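# Close a box end flap with tabs seated in floor slots

## Task

Take the top flap of the box's end wall that stands upright and fold it over until both of its tabs sit all the way down in the matching slots in the box floor. At the finish the end wall and both long side walls must stand upright, the corner flaps at that end must be tucked inward, and the box must rest on its base. Nothing may count on the robot still holding it there at the end.

## Robot and tools

Robot: two arms, left_arm and right_arm, each with a parallel two-finger gripper. The root links sit at left_arm (-0.008, +0.289, 0) m with quat_wxyz (+1.000, 0, 0, -0.015) and right_arm (-0.048, -0.342, 0) m with quat_wxyz (+1.000, 0, 0, +0.019). The names are labels only and do not match the sides of any image.

Frame: a single scene frame with its origin on the table top midway between the arms. +x points out over the table, +z points up, and left_arm is on the +y side. Gripper fingers point along the gripper's +z axis and close along its y axis. end_effector_position is the point between the pads, about 1 cm behind the fingertips. Reported hand positions can be a little wrong, more so at long reach, and motions often stop a centimetre or more short of the target, usually too low.

Row format: every command uses one flat list of 16 numbers that covers both arms. The first 8 are left_arm: x, y, z (metres, scene frame), then qw, qx, qy, qz (absolute orientation, w first), then opening. The last 8 are the same for right_arm. Positions and quaternions are absolute targets, not offsets. Opening runs from -1 (closed) to +1 (fully open, 0.094 m). An arm that should stay put must be sent its last reported pose and its current opening in every call. To hold orientation, keep repeating the same target quaternion instead of copying the one reported, which may drift.

Tools:
- execute_actions {actions, pictures}. An empty actions list just returns the state. One action {"rows": [[16 numbers], ...], "steps": n} runs up to 15 control steps of 1/30 s each (default 15), one row per step, with the last row repeated if there are fewer rows than steps. A wait {"steps": n} runs up to 300 steps counted from the previous result, and your reply time counts toward it. Pictures come by default; pass pictures:false to skip them. A refused call moves nothing. A call is refused if a target lies more than 0.6 m from that arm's last reported position along any gripper axis.
- move {target: one 16-number row, speed: m/s from 0.002 to 0.5, default 0.25; turning limited to twice that in rad/s}. Each gripper follows a straight path to its absolute pose, and both paths finish together in 0.5 to 10 s. Paths longer than 10 s are cut short. The opening is applied at the start. The path does not avoid obstacles or the other arm.
- wait {seconds: 0 to 10}. The robot receives nothing new while it runs.
- zoom_image {camera, region [x0,y0,x1,y1] in pixels, at most 504x504}. Cameras are cam_head_left, cam_head_right, cam_high, cam_low, cam_left_wrist and cam_right_wrist, each 504x504.
- read_manual {section:"licences"}. Returns the licence text only.
- finished_scene {scene: 1 or 2}. Call it only once the flap stays in place with nothing holding it.

Control limits: each control step clips the commanded pose to within 70 mm and 16 degrees of the measured pose. Damped IK then puts position ahead of orientation. After an action ends, an arm continues only to its last clipped pose, so check where it ended and send the rest. Joint ranges (rad): waist -2.618 to 3.054, shoulder 0 to 3.142, elbow 0 to 3.142, wrist pitch and wrist yaw -1.571 to 1.571, wrist roll -2.094 to 2.094.

Gripping: grip_measured is on the same scale as the commanded opening. Command about 0.03 below it for a firm hold, or less below it for a lighter one. Each pad exerts roughly 50 to 62 N at most, and less on parts thinner than 2 mm.

Reading results: the state line gives each arm's pose and grip. Hand target is the pose the controller is currently driving toward. HELD marks steps where the clearance check blocked your row, and "pose unreachable" names the arm affected. A move adds a "move:" line with its ending (done, off_target, moving, held, fault), any limits (paced means the target was clipped; held means some steps were blocked, after which the arm may jump faster than the set speed), and each gripper's distance from its target. FAULT or OVER-TEMPERATURE FAULT lines mean an arm stopped. MOTOR HOT appears from 75 °C, a 10 s stop happens at 90 °C, and at 100 °C the arm goes limp and falls. Joint torques carry offsets and noise.

The simulation keeps running while you think.

Things to avoid: the arms colliding or pressing on each other; knocking the box or anything else off the table; dropping, slamming or shoving hard. Contact is harder the faster the move and the farther the target lies past the point of contact. The arm nearly straight can overshoot the set speed. Now and then a brief tug or push may act on held or loose items.

Each tool is called by a JSON object that holds its "api" and its "payload", one argument or row to a line.

## Session

{"api": "execute_actions", "payload": {
  "actions": []
}}

Scene clock: 0.00 s of 4500.00 s.
left_arm: end_effector_position=(+0.3772, +0.2743, +0.4091) grip_measured=-0.400 end_effector_quat_wxyz=(+0.710, +0.016, +0.704, -0.016) | right_arm: end_effector_position=(+0.3363, -0.3297, +0.4109) grip_measured=+1.000 end_effector_quat_wxyz=(+0.709, -0.017, +0.705, +0.005)
Joint positions: left_arm=[-0.008  1.063  1.054  0.017  0.006  0.     0.028] | right_arm=[-0.009  1.06   1.062  0.005 -0.002 -0.016  0.094]
Joint velocities: left_arm=[-0.017 -0.022 -0.017 -0.051  0.051  0.007 -0.   ] | right_arm=[-0.002  0.007 -0.027 -0.007  0.037 -0.007  0.   ]
Joint torques (N m, as the arm reports them, + toward a larger angle): no reading
Hand target (left_arm): +0.375, +0.274, +0.410; +0.709, +0.015, +0.705, -0.016
Hand target (right_arm): +0.333, -0.330, +0.418; +0.715, -0.016, +0.699, +0.006

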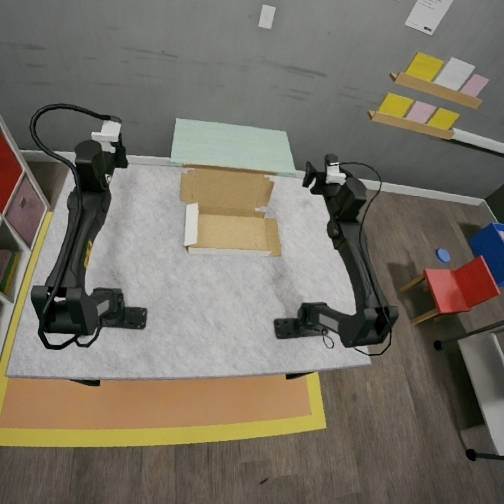

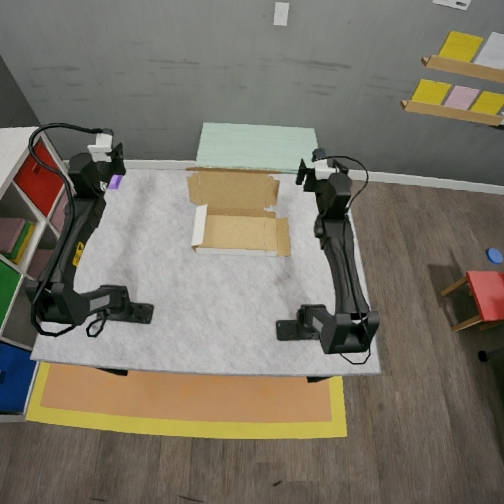

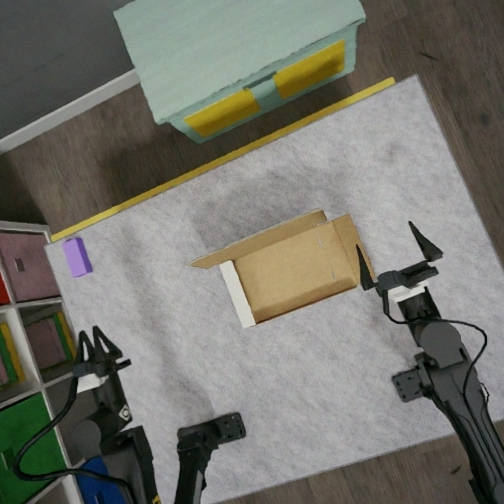

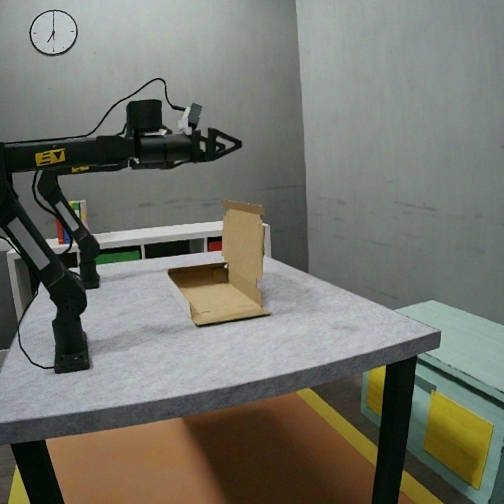

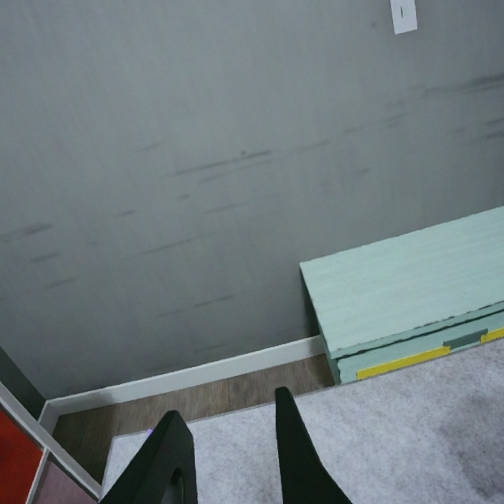

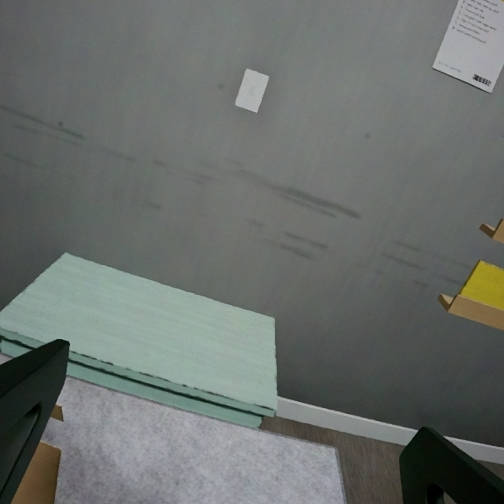

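{"api": "zoom_image", "payload": {
  "camera": "cam_high",
  "region": [180,180,400,350]
}}

{"api": "zoom_image", "payload": {
  "camera": "cam_low",
  "region": [150,180,310,340]
}}

{"api": "zoom_image", "payload": {
  "camera": "cam_head_right",
  "region": [170,150,310,270]
}}

Region (180, 180, 400, 350) of cam_high's 504x504 image, scaled by 2.291, with more detail than that image has; it fills the top 389 rows of this view, and the rest is white.

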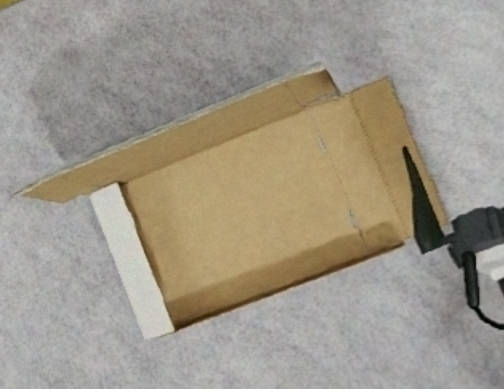

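Region (150, 180, 310, 340) of cam_low's 504x504 image, scaled by 3.150, with more detail than that image has.

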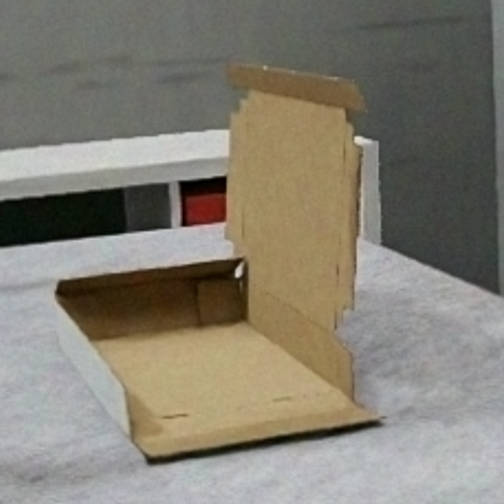

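Region (170, 150, 310, 270) of cam_head_right's 504x504 image, scaled by 3.600, with more detail than that image has; it fills the top 432 rows of this view, and the rest is white.

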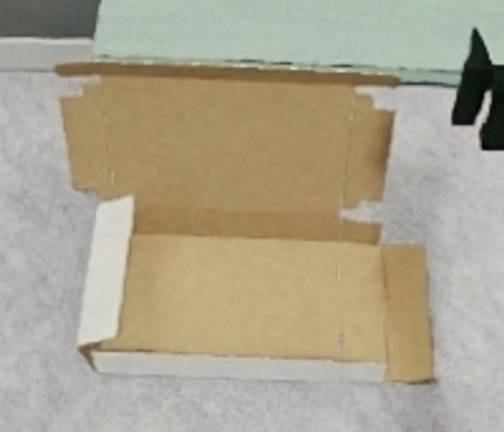

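{"api": "move", "payload": {
  "target": [0.27,0.12,0.3,0,0,1,0,1,0.25,-0.4,0.4,0.709,0,0.705,0,1]
}}

Scene clock: 20.57 s of 4500.00 s.
left_arm: end_effector_position=(+0.2750, +0.1129, +0.3047) grip_measured=+0.998 end_effector_quat_wxyz=(+0.183, +0.010, +0.977, -0.107) | right_arm: end_effector_position=(+0.2539, -0.4009, +0.4051) grip_measured=+1.000 end_effector_quat_wxyz=(+0.711, -0.006, +0.703, -0.005)
Joint positions: left_arm=[-0.536  1.596  1.985 -1.532 -0.012 -0.543  0.094] | right_arm=[-0.489  0.787  0.941 -0.142 -0.452 -0.01   0.094]
Joint velocities: left_arm=[ 0.017 -0.017  0.002  0.037  0.037 -0.066 -0.001] | right_arm=[ 0.012 -0.007 -0.012 -0.051 -0.022 -0.051  0.   ]
Joint torques (N m, as the arm reports them, + toward a larger angle): left_arm=[ 0.91 -5.98  4.62  0.89  0.11  0.  ] | right_arm=[-1.01 -1.76  7.02  1.52 -0.14  0.07]
Hand target (left_arm): +0.270, +0.117, +0.297; +0.163, +0.003, +0.981, -0.101
Hand target (right_arm): +0.249, -0.400, +0.401; +0.709, -0.001, +0.705, -0.001
Off the commanded pose (left_arm): 0.010 m, 25 deg; orientation clipped at the last step of the last action.
Off the commanded pose (right_arm): 0.006 m, 1 deg.
joint sent to its limit (left arm) — the command would take joint 4 (wrist pitch) past its lower limit, so that joint was sent only as far as its limit.
After step 90, 13.70 s passed at rest.
move: off_target (left_arm); limits=paced

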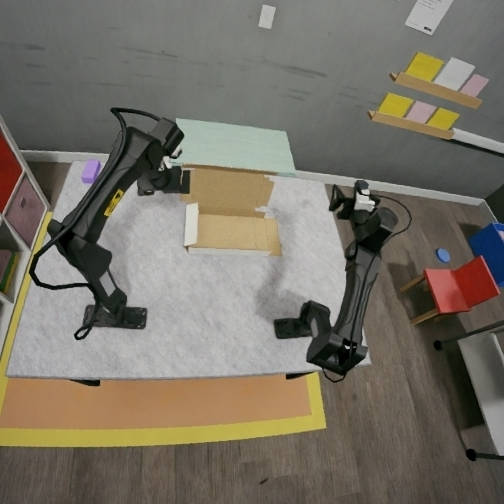

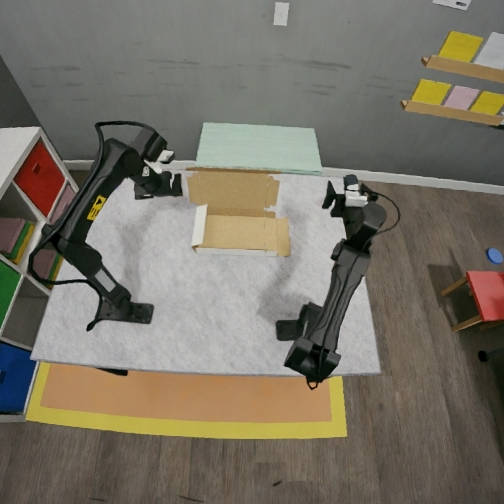

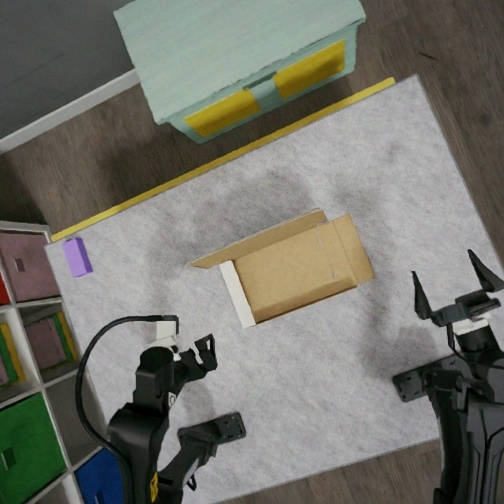

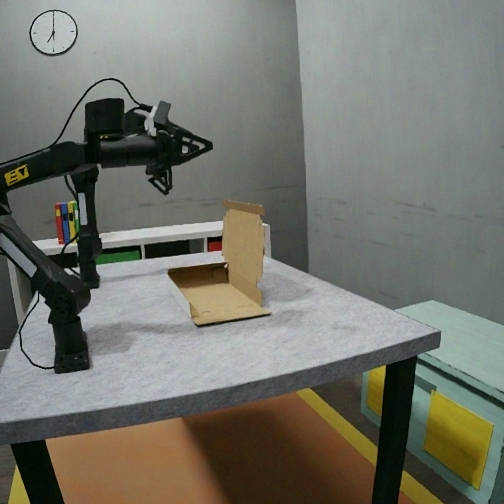

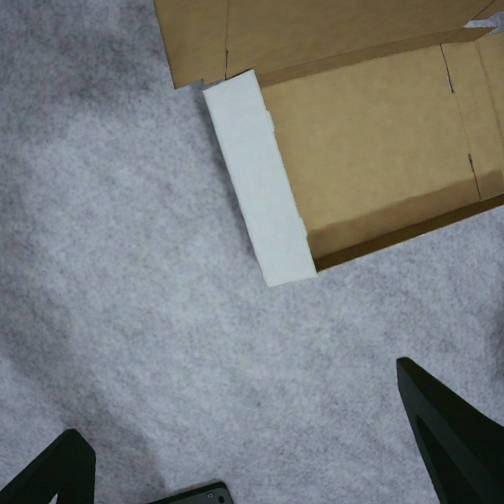

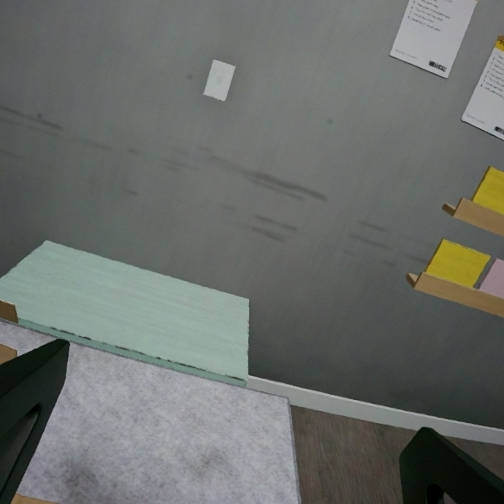

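{"api": "move", "payload": {
  "target": [0.36,0.2,0.2,0,0.707,-0.707,0,1,0.25,-0.4,0.4,0.709,0,0.705,0,1]
}}

Scene clock: 29.70 s of 4500.00 s.
left_arm: end_effector_position=(+0.3609, +0.2000, +0.1950) grip_measured=+0.998 end_effector_quat_wxyz=(-0.030, +0.701, -0.711, +0.044) | right_arm: end_effector_position=(+0.2539, -0.4008, +0.4051) grip_measured=+1.000 end_effector_quat_wxyz=(+0.711, -0.005, +0.703, -0.004)
Joint positions: left_arm=[-0.213  1.932  2.    -1.533 -0.006 -1.797  0.094] | right_arm=[-0.489  0.787  0.941 -0.142 -0.452 -0.007  0.094]
Joint velocities: left_arm=[-0.002 -0.002 -0.007  0.037 -0.037 -0.022 -0.001] | right_arm=[-0.007  0.007 -0.007 -0.037 -0.007  0.066  0.   ]
Joint torques (N m, as the arm reports them, + toward a larger angle): left_arm=[ 0.41 -8.96  9.29  0.37  0.   -0.02] | right_arm=[-0.42 -1.48  6.73  1.6  -0.06  0.07]
Hand target (left_arm): +0.361, +0.202, +0.197; -0.027, +0.707, -0.706, +0.042
Hand target (right_arm): +0.250, -0.400, +0.400; +0.709, -0.000, +0.705, +0.000
Off the commanded pose (left_arm): 0.005 m, 6 deg.
Off the commanded pose (right_arm): 0.006 m, 1 deg.
joint sent to its limit (left arm) — the command would take joint 4 (wrist pitch) past its lower limit, so that joint was sent only as far as its limit.
After step 90, 2.33 s passed at rest.
move: off_target (left_arm)

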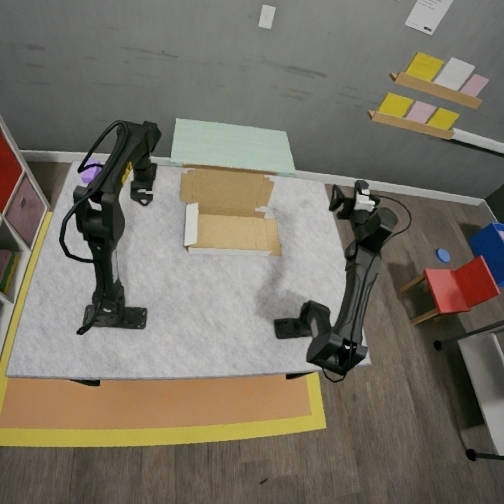

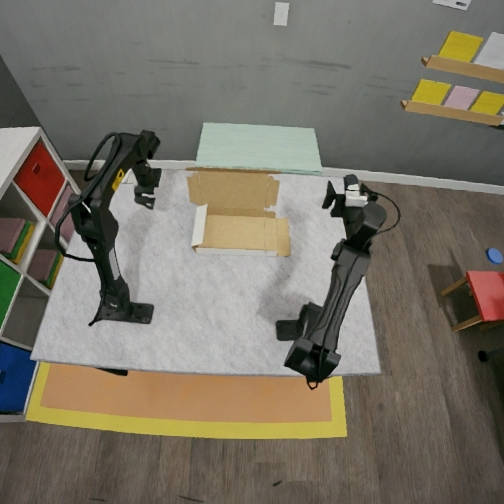

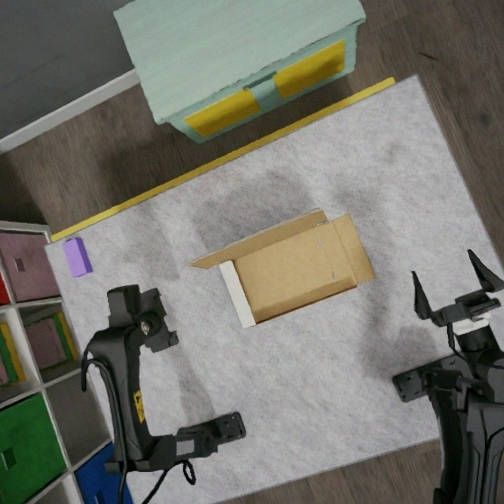

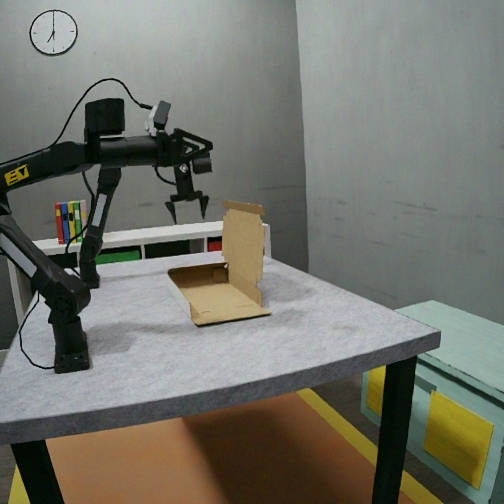

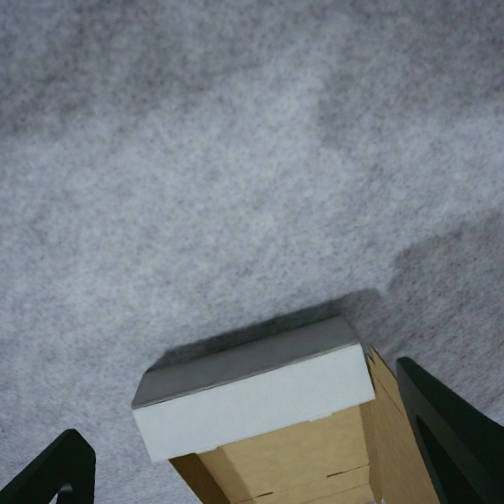

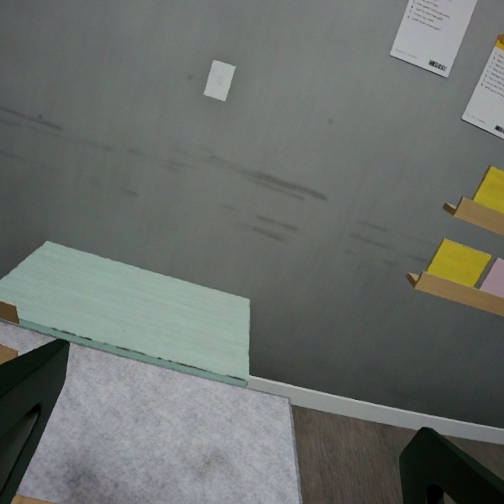

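{"api": "move", "payload": {
  "target": [0.37,0.14,0.13,0,0.707,-0.707,0,1,0.25,-0.4,0.4,0.709,0,0.705,0,1]
}}

Scene clock: 37.47 s of 4500.00 s.
left_arm: end_effector_position=(+0.3666, +0.1393, +0.1266) grip_measured=+0.998 end_effector_quat_wxyz=(+0.004, +0.703, -0.711, -0.006) | right_arm: end_effector_position=(+0.2539, -0.4008, +0.4051) grip_measured=+1.000 end_effector_quat_wxyz=(+0.711, -0.005, +0.703, -0.004)
Joint positions: left_arm=[-0.352  2.118  2.    -1.469  0.003 -1.94   0.094] | right_arm=[-0.489  0.787  0.941 -0.142 -0.452 -0.007  0.094]
Joint velocities: left_arm=[-0.012 -0.007 -0.012 -0.051 -0.095 -0.007 -0.   ] | right_arm=[-0.002 -0.002 -0.012 -0.037 -0.051 -0.007  0.   ]
Joint torques (N m, as the arm reports them, + toward a larger angle): left_arm=[  0.16 -12.09   6.84   0.43  -0.04  -0.03] | right_arm=[-0.42 -1.48  6.73  1.6  -0.06  0.07]
Hand target (left_arm): +0.368, +0.139, +0.129; +0.001, +0.707, -0.707, -0.000
Hand target (right_arm): +0.250, -0.400, +0.400; +0.709, -0.000, +0.705, -0.000
Off the commanded pose (left_arm): 0.005 m, 1 deg.
Off the commanded pose (right_arm): 0.006 m, 1 deg.
After step 90, 3.87 s passed at rest.
move: done

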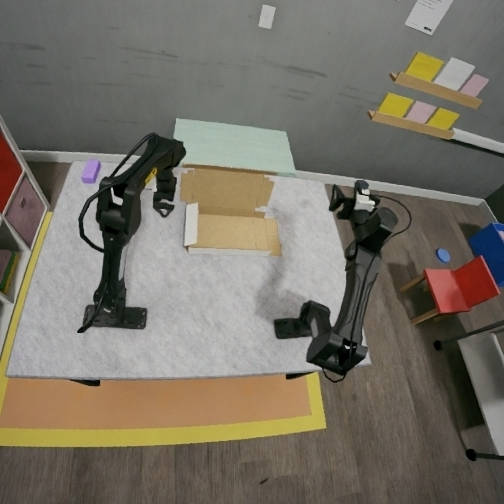

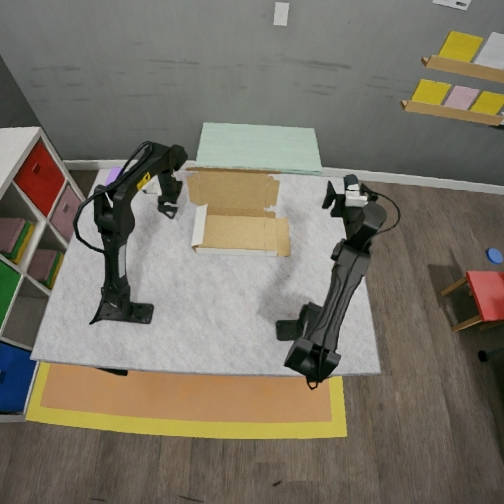

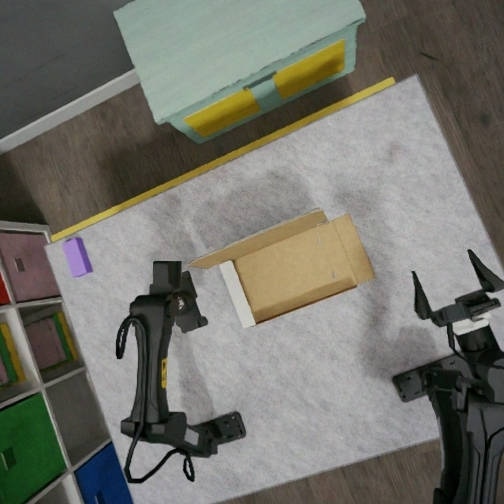

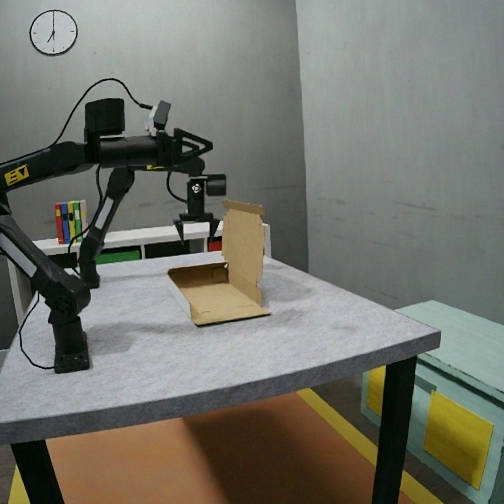

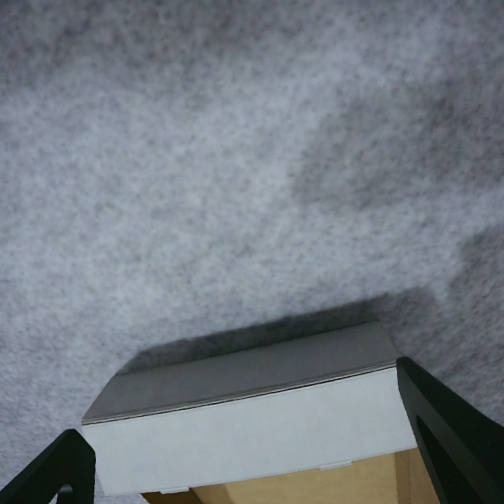

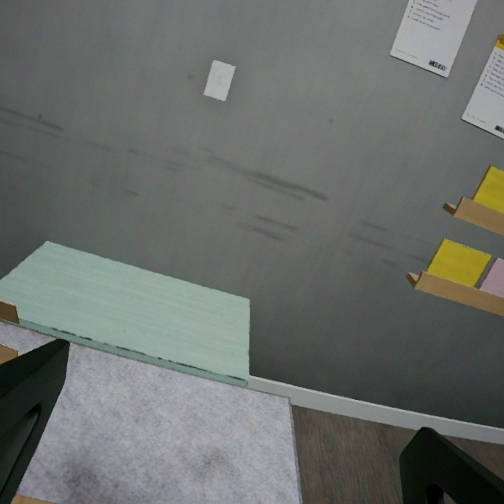

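{"api": "move", "payload": {
  "target": [0.365,0.098,0.11,0.174,0,0.985,0,0.3,0.25,-0.4,0.4,0.709,0,0.705,0,1]
}}

{"api": "zoom_image", "payload": {
  "camera": "cam_head_left",
  "region": [130,150,260,270]
}}

Scene clock: 60.00 s of 4500.00 s.
left_arm: end_effector_position=(+0.3654, +0.0979, +0.1100) grip_measured=+0.302 end_effector_quat_wxyz=(+0.166, -0.006, +0.986, +0.000) | right_arm: end_effector_position=(+0.2539, -0.4008, +0.4051) grip_measured=+1.000 end_effector_quat_wxyz=(+0.711, -0.005, +0.703, -0.004)
Joint positions: left_arm=[-0.519  1.872  1.533 -0.946 -0.173 -0.536  0.061] | right_arm=[-0.489  0.787  0.941 -0.142 -0.452 -0.007  0.094]
Joint velocities: left_arm=[ 0.002 -0.007  0.007 -0.037 -0.022  0.022 -0.   ] | right_arm=[-0.002 -0.002 -0.007 -0.066  0.037  0.11   0.   ]
Joint torques (N m, as the arm reports them, + toward a larger angle): left_arm=[ -0.66 -11.26   5.8    0.97  -0.21   0.19] | right_arm=[-0.42 -1.47  6.73  1.59 -0.06  0.07]
Hand target (left_arm): +0.364, +0.097, +0.111; +0.173, +0.001, +0.985, -0.000
Hand target (right_arm): +0.250, -0.400, +0.400; +0.709, +0.000, +0.705, +0.000
Off the commanded pose (left_arm): 0.000 m, 1 deg.
Off the commanded pose (right_arm): 0.006 m, 1 deg.
After step 90, 15.77 s passed at rest.
move: done

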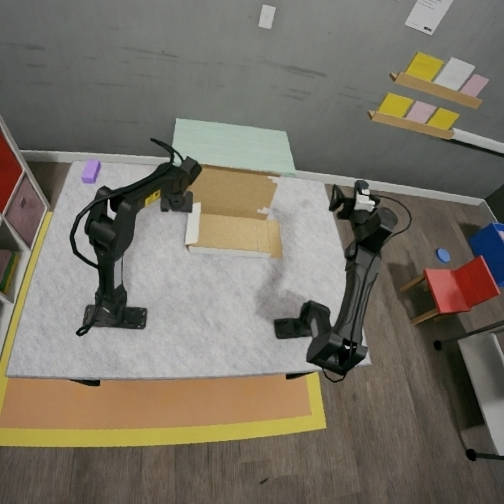

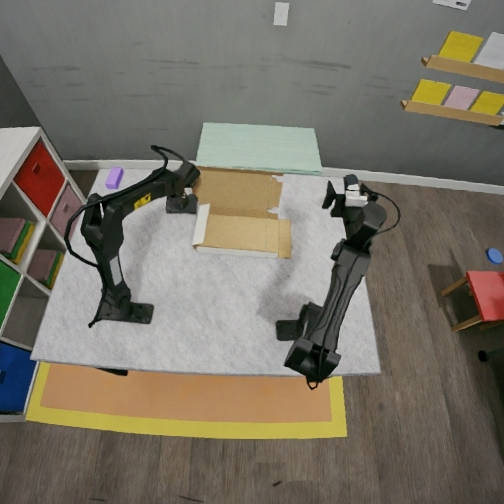

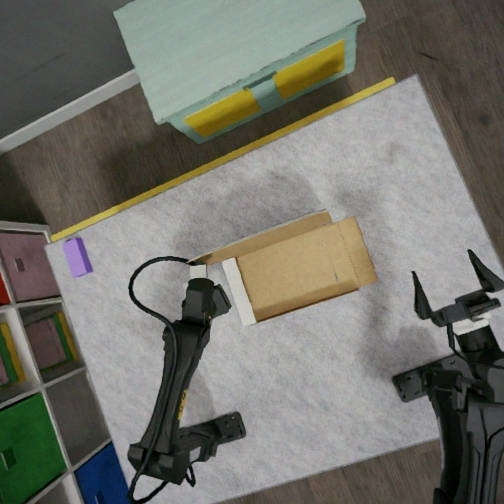

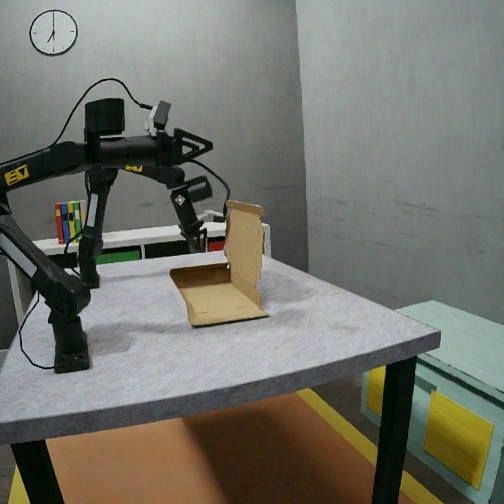

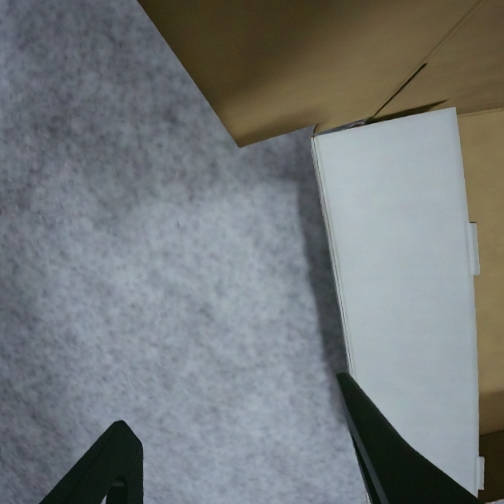

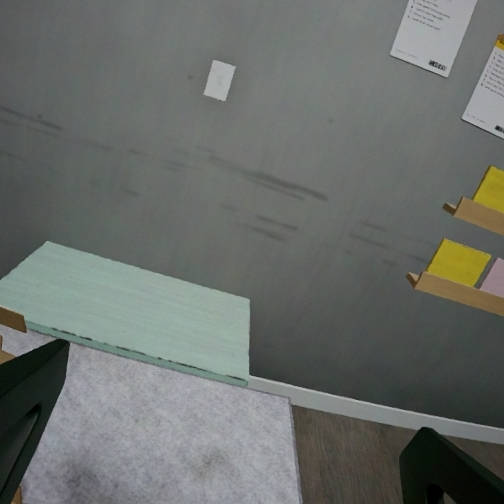

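Region (130, 150, 260, 270) of cam_head_left's 504x504 image, scaled by 3.877, with more detail than that image has; it fills the top 465 rows of this view, and the rest is white.

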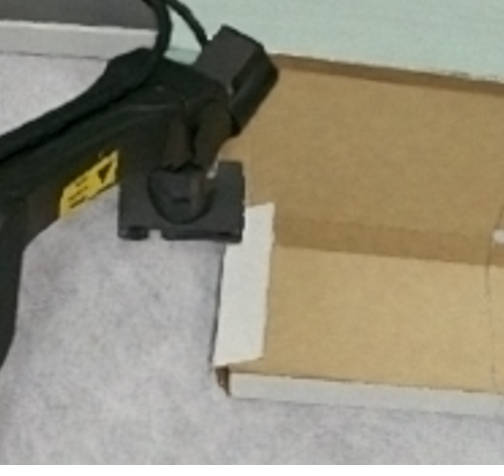

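{"api": "move", "payload": {
  "target": [0.335,0.04,0.10,0.174,0,0.985,0,0.15,0.25,-0.4,0.4,0.709,0,0.705,0,1]
}}

Scene clock: 68.53 s of 4500.00 s.
left_arm: end_effector_position=(+0.3285, +0.0380, +0.1005) grip_measured=+0.152 end_effector_quat_wxyz=(+0.166, +0.009, +0.986, -0.005) | right_arm: end_effector_position=(+0.2539, -0.4008, +0.4051) grip_measured=+1.000 end_effector_quat_wxyz=(+0.711, -0.005, +0.703, -0.004)
Joint positions: left_arm=[-0.702  1.899  1.533 -0.944 -0.21  -0.686  0.054] | right_arm=[-0.489  0.787  0.941 -0.142 -0.452 -0.007  0.094]
Joint velocities: left_arm=[-0.012 -0.012  0.017 -0.095  0.051 -0.037  0.001] | right_arm=[ 0.007 -0.012 -0.002 -0.022  0.037 -0.037  0.   ]
Joint torques (N m, as the arm reports them, + toward a larger angle): left_arm=[ 0.36 -9.52  8.21  0.87 -0.38 -0.07] | right_arm=[-0.41 -1.47  6.73  1.6  -0.06  0.07]
Hand target (left_arm): +0.334, +0.040, +0.100; +0.173, -0.000, +0.985, -0.000
Hand target (right_arm): +0.250, -0.400, +0.400; +0.709, -0.000, +0.705, -0.000
Off the commanded pose (left_arm): 0.007 m, 2 deg.
Off the commanded pose (right_arm): 0.006 m, 1 deg.
After step 90, 4.60 s passed at rest.
move: done

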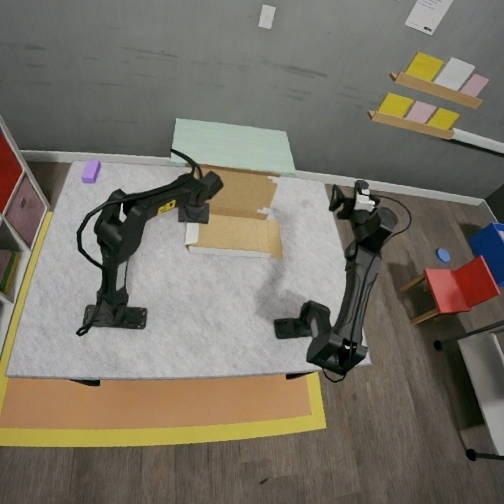

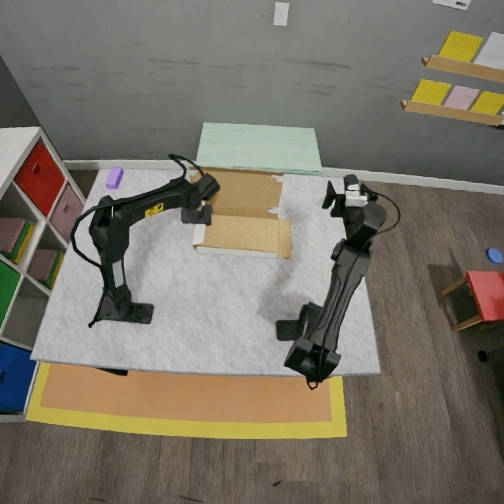

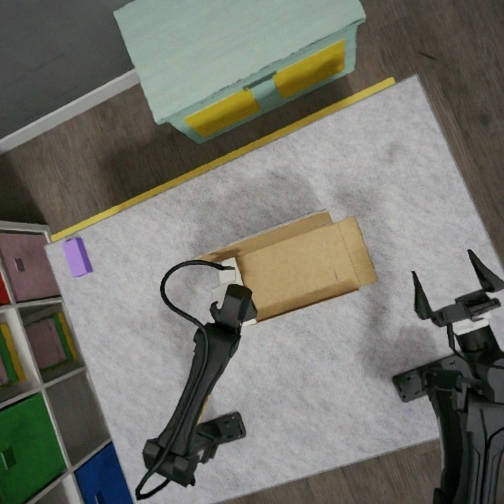

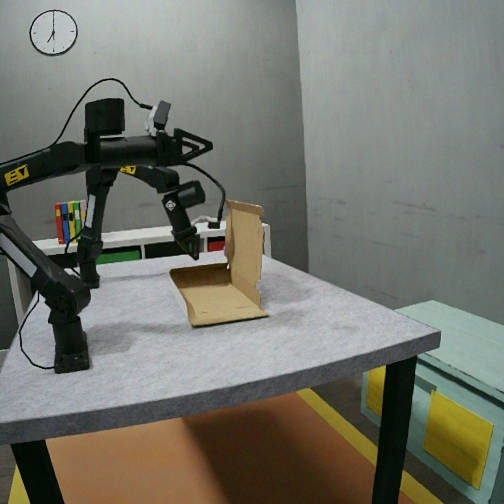

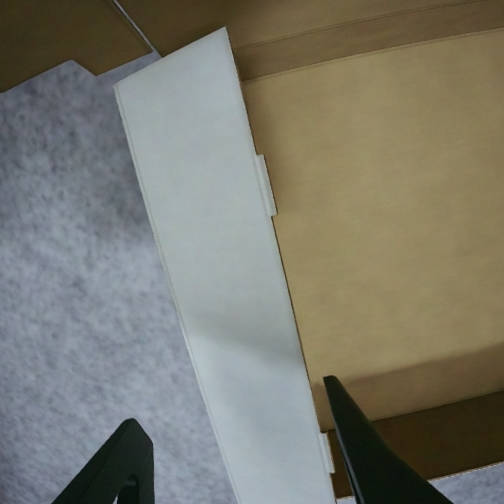

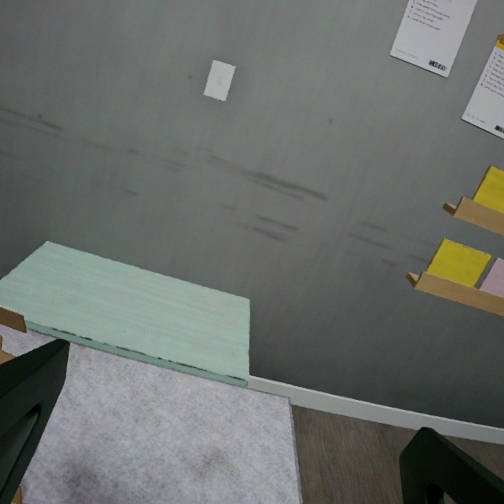

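{"api": "move", "payload": {
  "target": [0.36,0.052,0.085,0.3,0,0.954,0,0.2,0.25,-0.4,0.4,0.709,0,0.705,0,1]
}}

{"api": "move", "payload": {
  "target": [0.36,0.052,0.045,0.3,0,0.954,0,0.2,0.25,-0.4,0.4,0.709,0,0.705,0,1],
  "speed": 0.05
}}

Scene clock: 76.53 s of 4500.00 s.
left_arm: end_effector_position=(+0.3597, +0.0475, +0.0850) grip_measured=+0.198 end_effector_quat_wxyz=(+0.292, +0.000, +0.956, -0.006) | right_arm: end_effector_position=(+0.2539, -0.4008, +0.4051) grip_measured=+1.000 end_effector_quat_wxyz=(+0.711, -0.005, +0.703, -0.004)
Joint positions: left_arm=[-0.702  1.831  1.275 -0.542 -0.373 -0.64   0.056] | right_arm=[-0.489  0.787  0.941 -0.142 -0.452 -0.007  0.094]
Joint velocities: left_arm=[-0.007  0.002 -0.012 -0.051 -0.007 -0.066 -0.   ] | right_arm=[-0.007 -0.007  0.002 -0.022 -0.022  0.022  0.   ]
Joint torques (N m, as the arm reports them, + toward a larger angle): left_arm=[  0.11 -10.48   5.93   1.24  -0.44   0.13] | right_arm=[-0.42 -1.48  6.73  1.6  -0.06  0.07]
Hand target (left_arm): +0.360, +0.052, +0.086; +0.300, +0.001, +0.954, +0.000
Hand target (right_arm): +0.250, -0.400, +0.400; +0.709, -0.000, +0.705, -0.000
Off the commanded pose (left_arm): 0.005 m, 1 deg.
Off the commanded pose (right_arm): 0.006 m, 1 deg.
After step 90, 3.70 s passed at rest.
move: done

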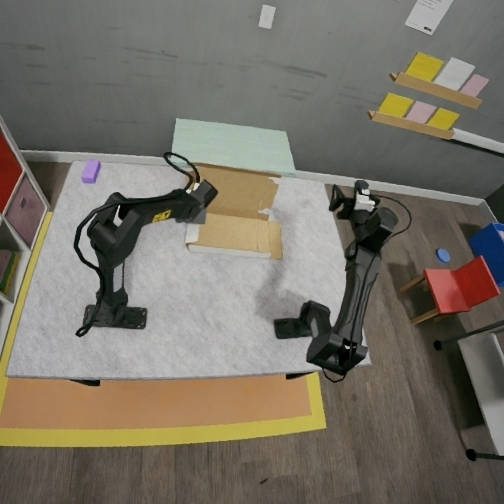

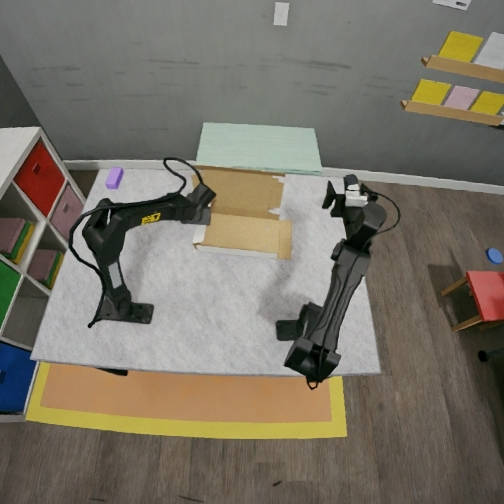

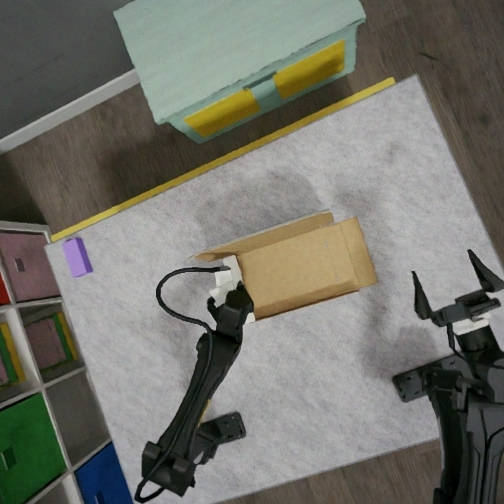

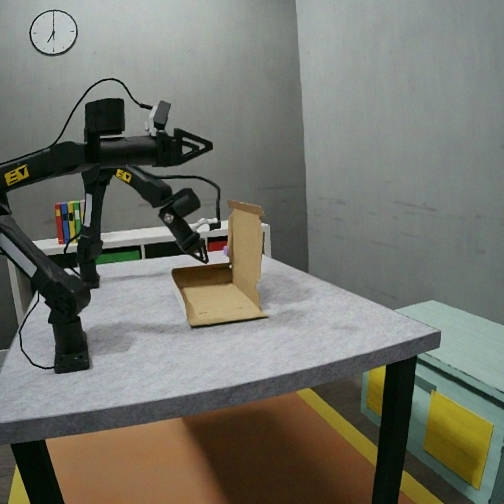

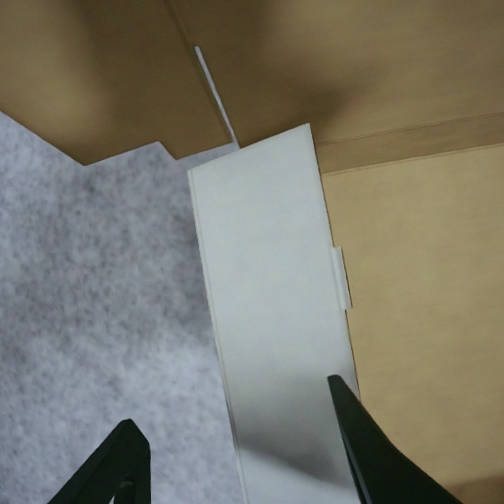

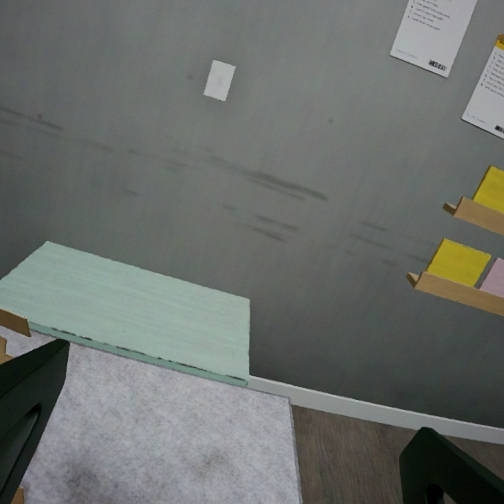

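Scene clock: 77.67 s of 4500.00 s.
left_arm: end_effector_position=(+0.3649, +0.0431, +0.0640) grip_measured=+0.198 end_effector_quat_wxyz=(+0.313, -0.005, +0.950, -0.024) | right_arm: end_effector_position=(+0.2539, -0.4008, +0.4051) grip_measured=+1.000 end_effector_quat_wxyz=(+0.711, -0.005, +0.703, -0.004)
Joint positions: left_arm=[-0.702  1.852  1.185 -0.374 -0.374 -0.64   0.056] | right_arm=[-0.489  0.787  0.941 -0.142 -0.452 -0.007  0.094]
Joint velocities: left_arm=[-0.017  0.002 -0.007  0.022  0.007 -0.066  0.001] | right_arm=[ 0.002  0.002 -0.012 -0.066 -0.095  0.022  0.   ]
Joint torques (N m, as the arm reports them, + toward a larger angle): left_arm=[ 0.04 -7.65  5.13  1.21 -0.44  0.1 ] | right_arm=[-0.41 -1.47  6.73  1.6  -0.06  0.07]
Hand target (left_arm): +0.359, +0.052, +0.046; +0.300, +0.000, +0.954, -0.000
Hand target (right_arm): +0.250, -0.400, +0.400; +0.709, -0.000, +0.705, -0.000
Off the commanded pose (left_arm): 0.022 m, 3 deg.
Off the commanded pose (right_arm): 0.006 m, 1 deg.
move: off_target (left_arm)

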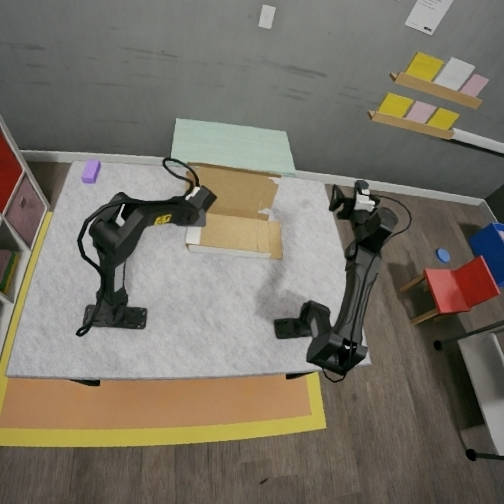

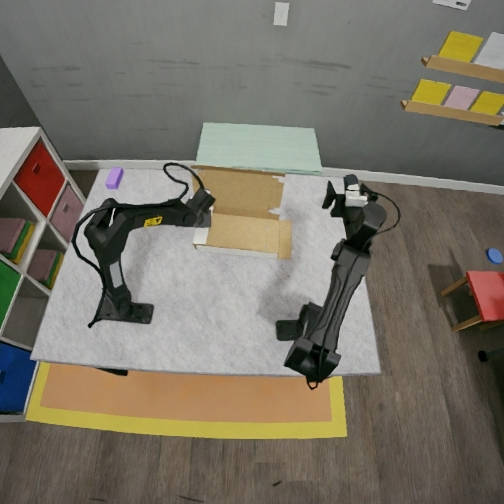

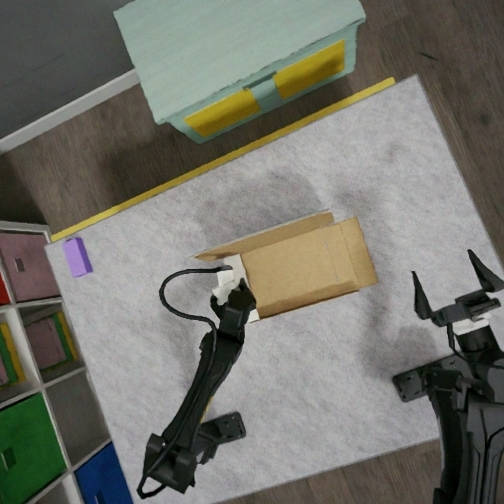

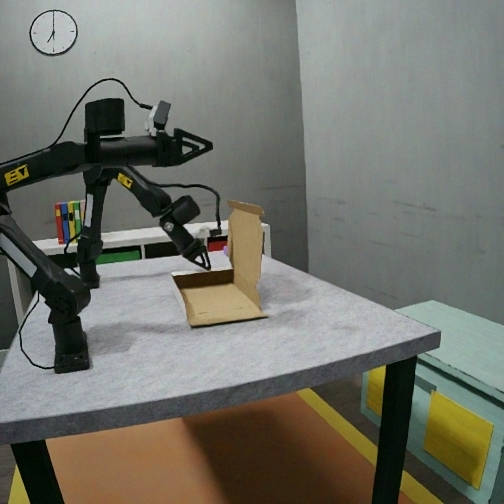

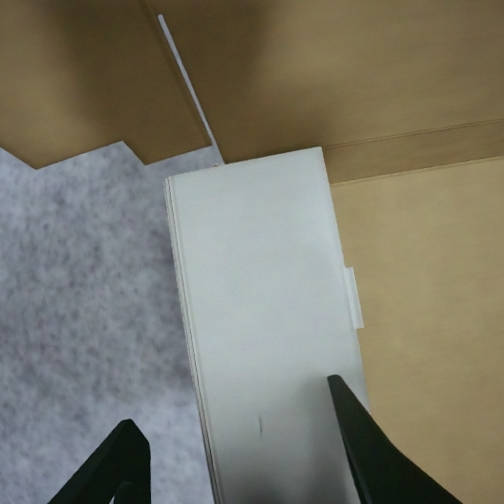

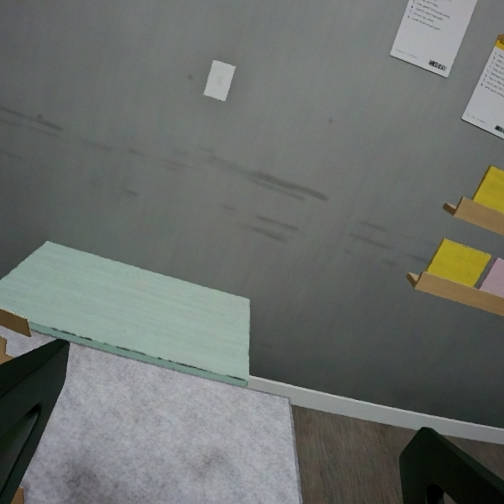

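{"api": "move", "payload": {
  "target": [0.355,0.056,0.025,0.3,0,0.954,0,0.2,0.25,-0.4,0.4,0.709,0,0.705,0,1],
  "speed": 0.03
}}

Scene clock: 83.70 s of 4500.00 s.
left_arm: end_effector_position=(+0.3667, +0.0419, +0.0519) grip_measured=+0.198 end_effector_quat_wxyz=(+0.327, -0.009, +0.944, -0.035) | right_arm: end_effector_position=(+0.2539, -0.4008, +0.4051) grip_measured=+1.000 end_effector_quat_wxyz=(+0.711, -0.005, +0.703, -0.004)
Joint positions: left_arm=[-0.702  1.862  1.123 -0.265 -0.376 -0.64   0.056] | right_arm=[-0.489  0.787  0.941 -0.142 -0.452 -0.007  0.094]
Joint velocities: left_arm=[ 0.027 -0.022  0.002 -0.022  0.081 -0.051 -0.001] | right_arm=[ 0.007  0.007  0.002  0.022 -0.066  0.007  0.   ]
Joint torques (N m, as the arm reports them, + toward a larger angle): left_arm=[ 0.07 -7.2   4.4   0.99 -0.41  0.12] | right_arm=[-0.41 -1.47  6.73  1.6  -0.06  0.07]
Hand target (left_arm): +0.354, +0.057, +0.026; +0.300, +0.000, +0.954, -0.000
Hand target (right_arm): +0.250, -0.400, +0.400; +0.709, -0.000, +0.705, -0.000
Off the commanded pose (left_arm): 0.033 m, 5 deg.
Off the commanded pose (right_arm): 0.006 m, 1 deg.
After step 90, 1.37 s passed at rest.
move: off_target (left_arm)

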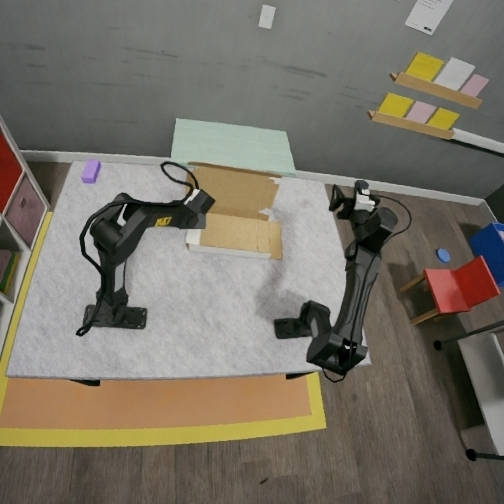

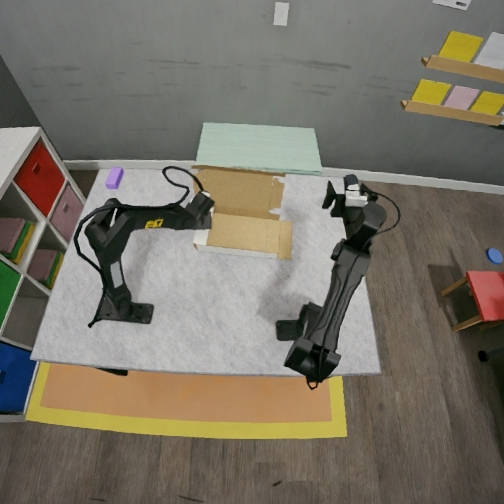

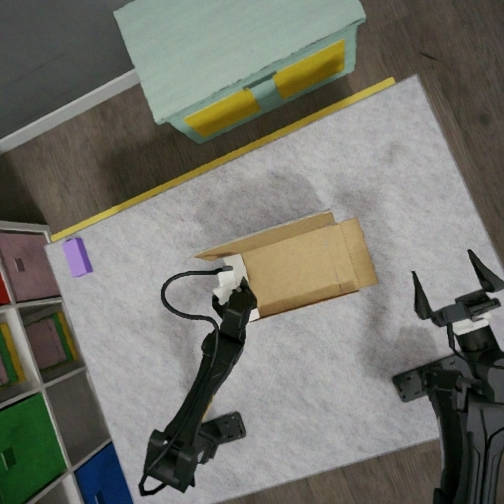

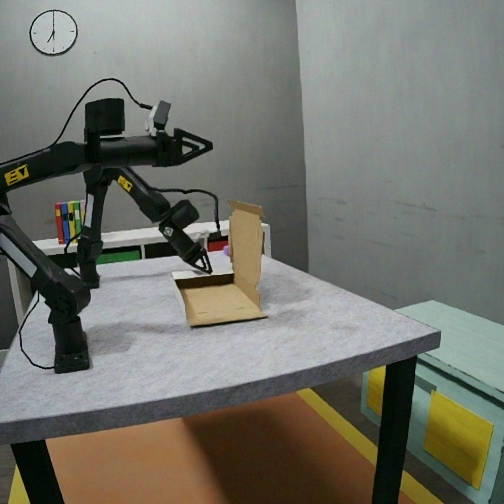

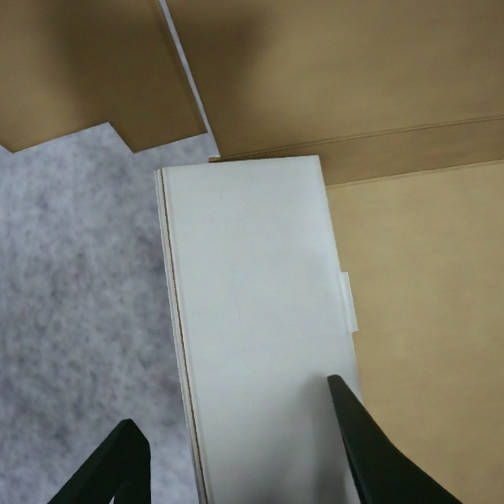

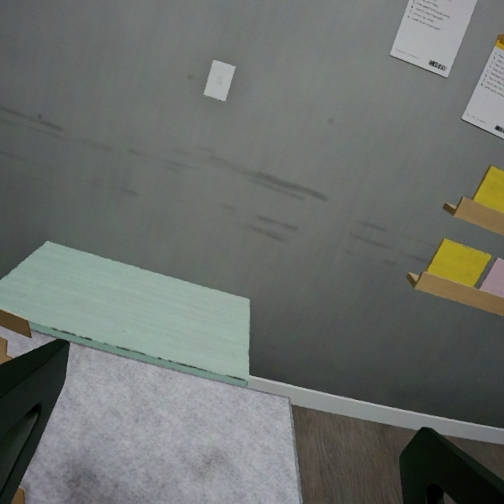

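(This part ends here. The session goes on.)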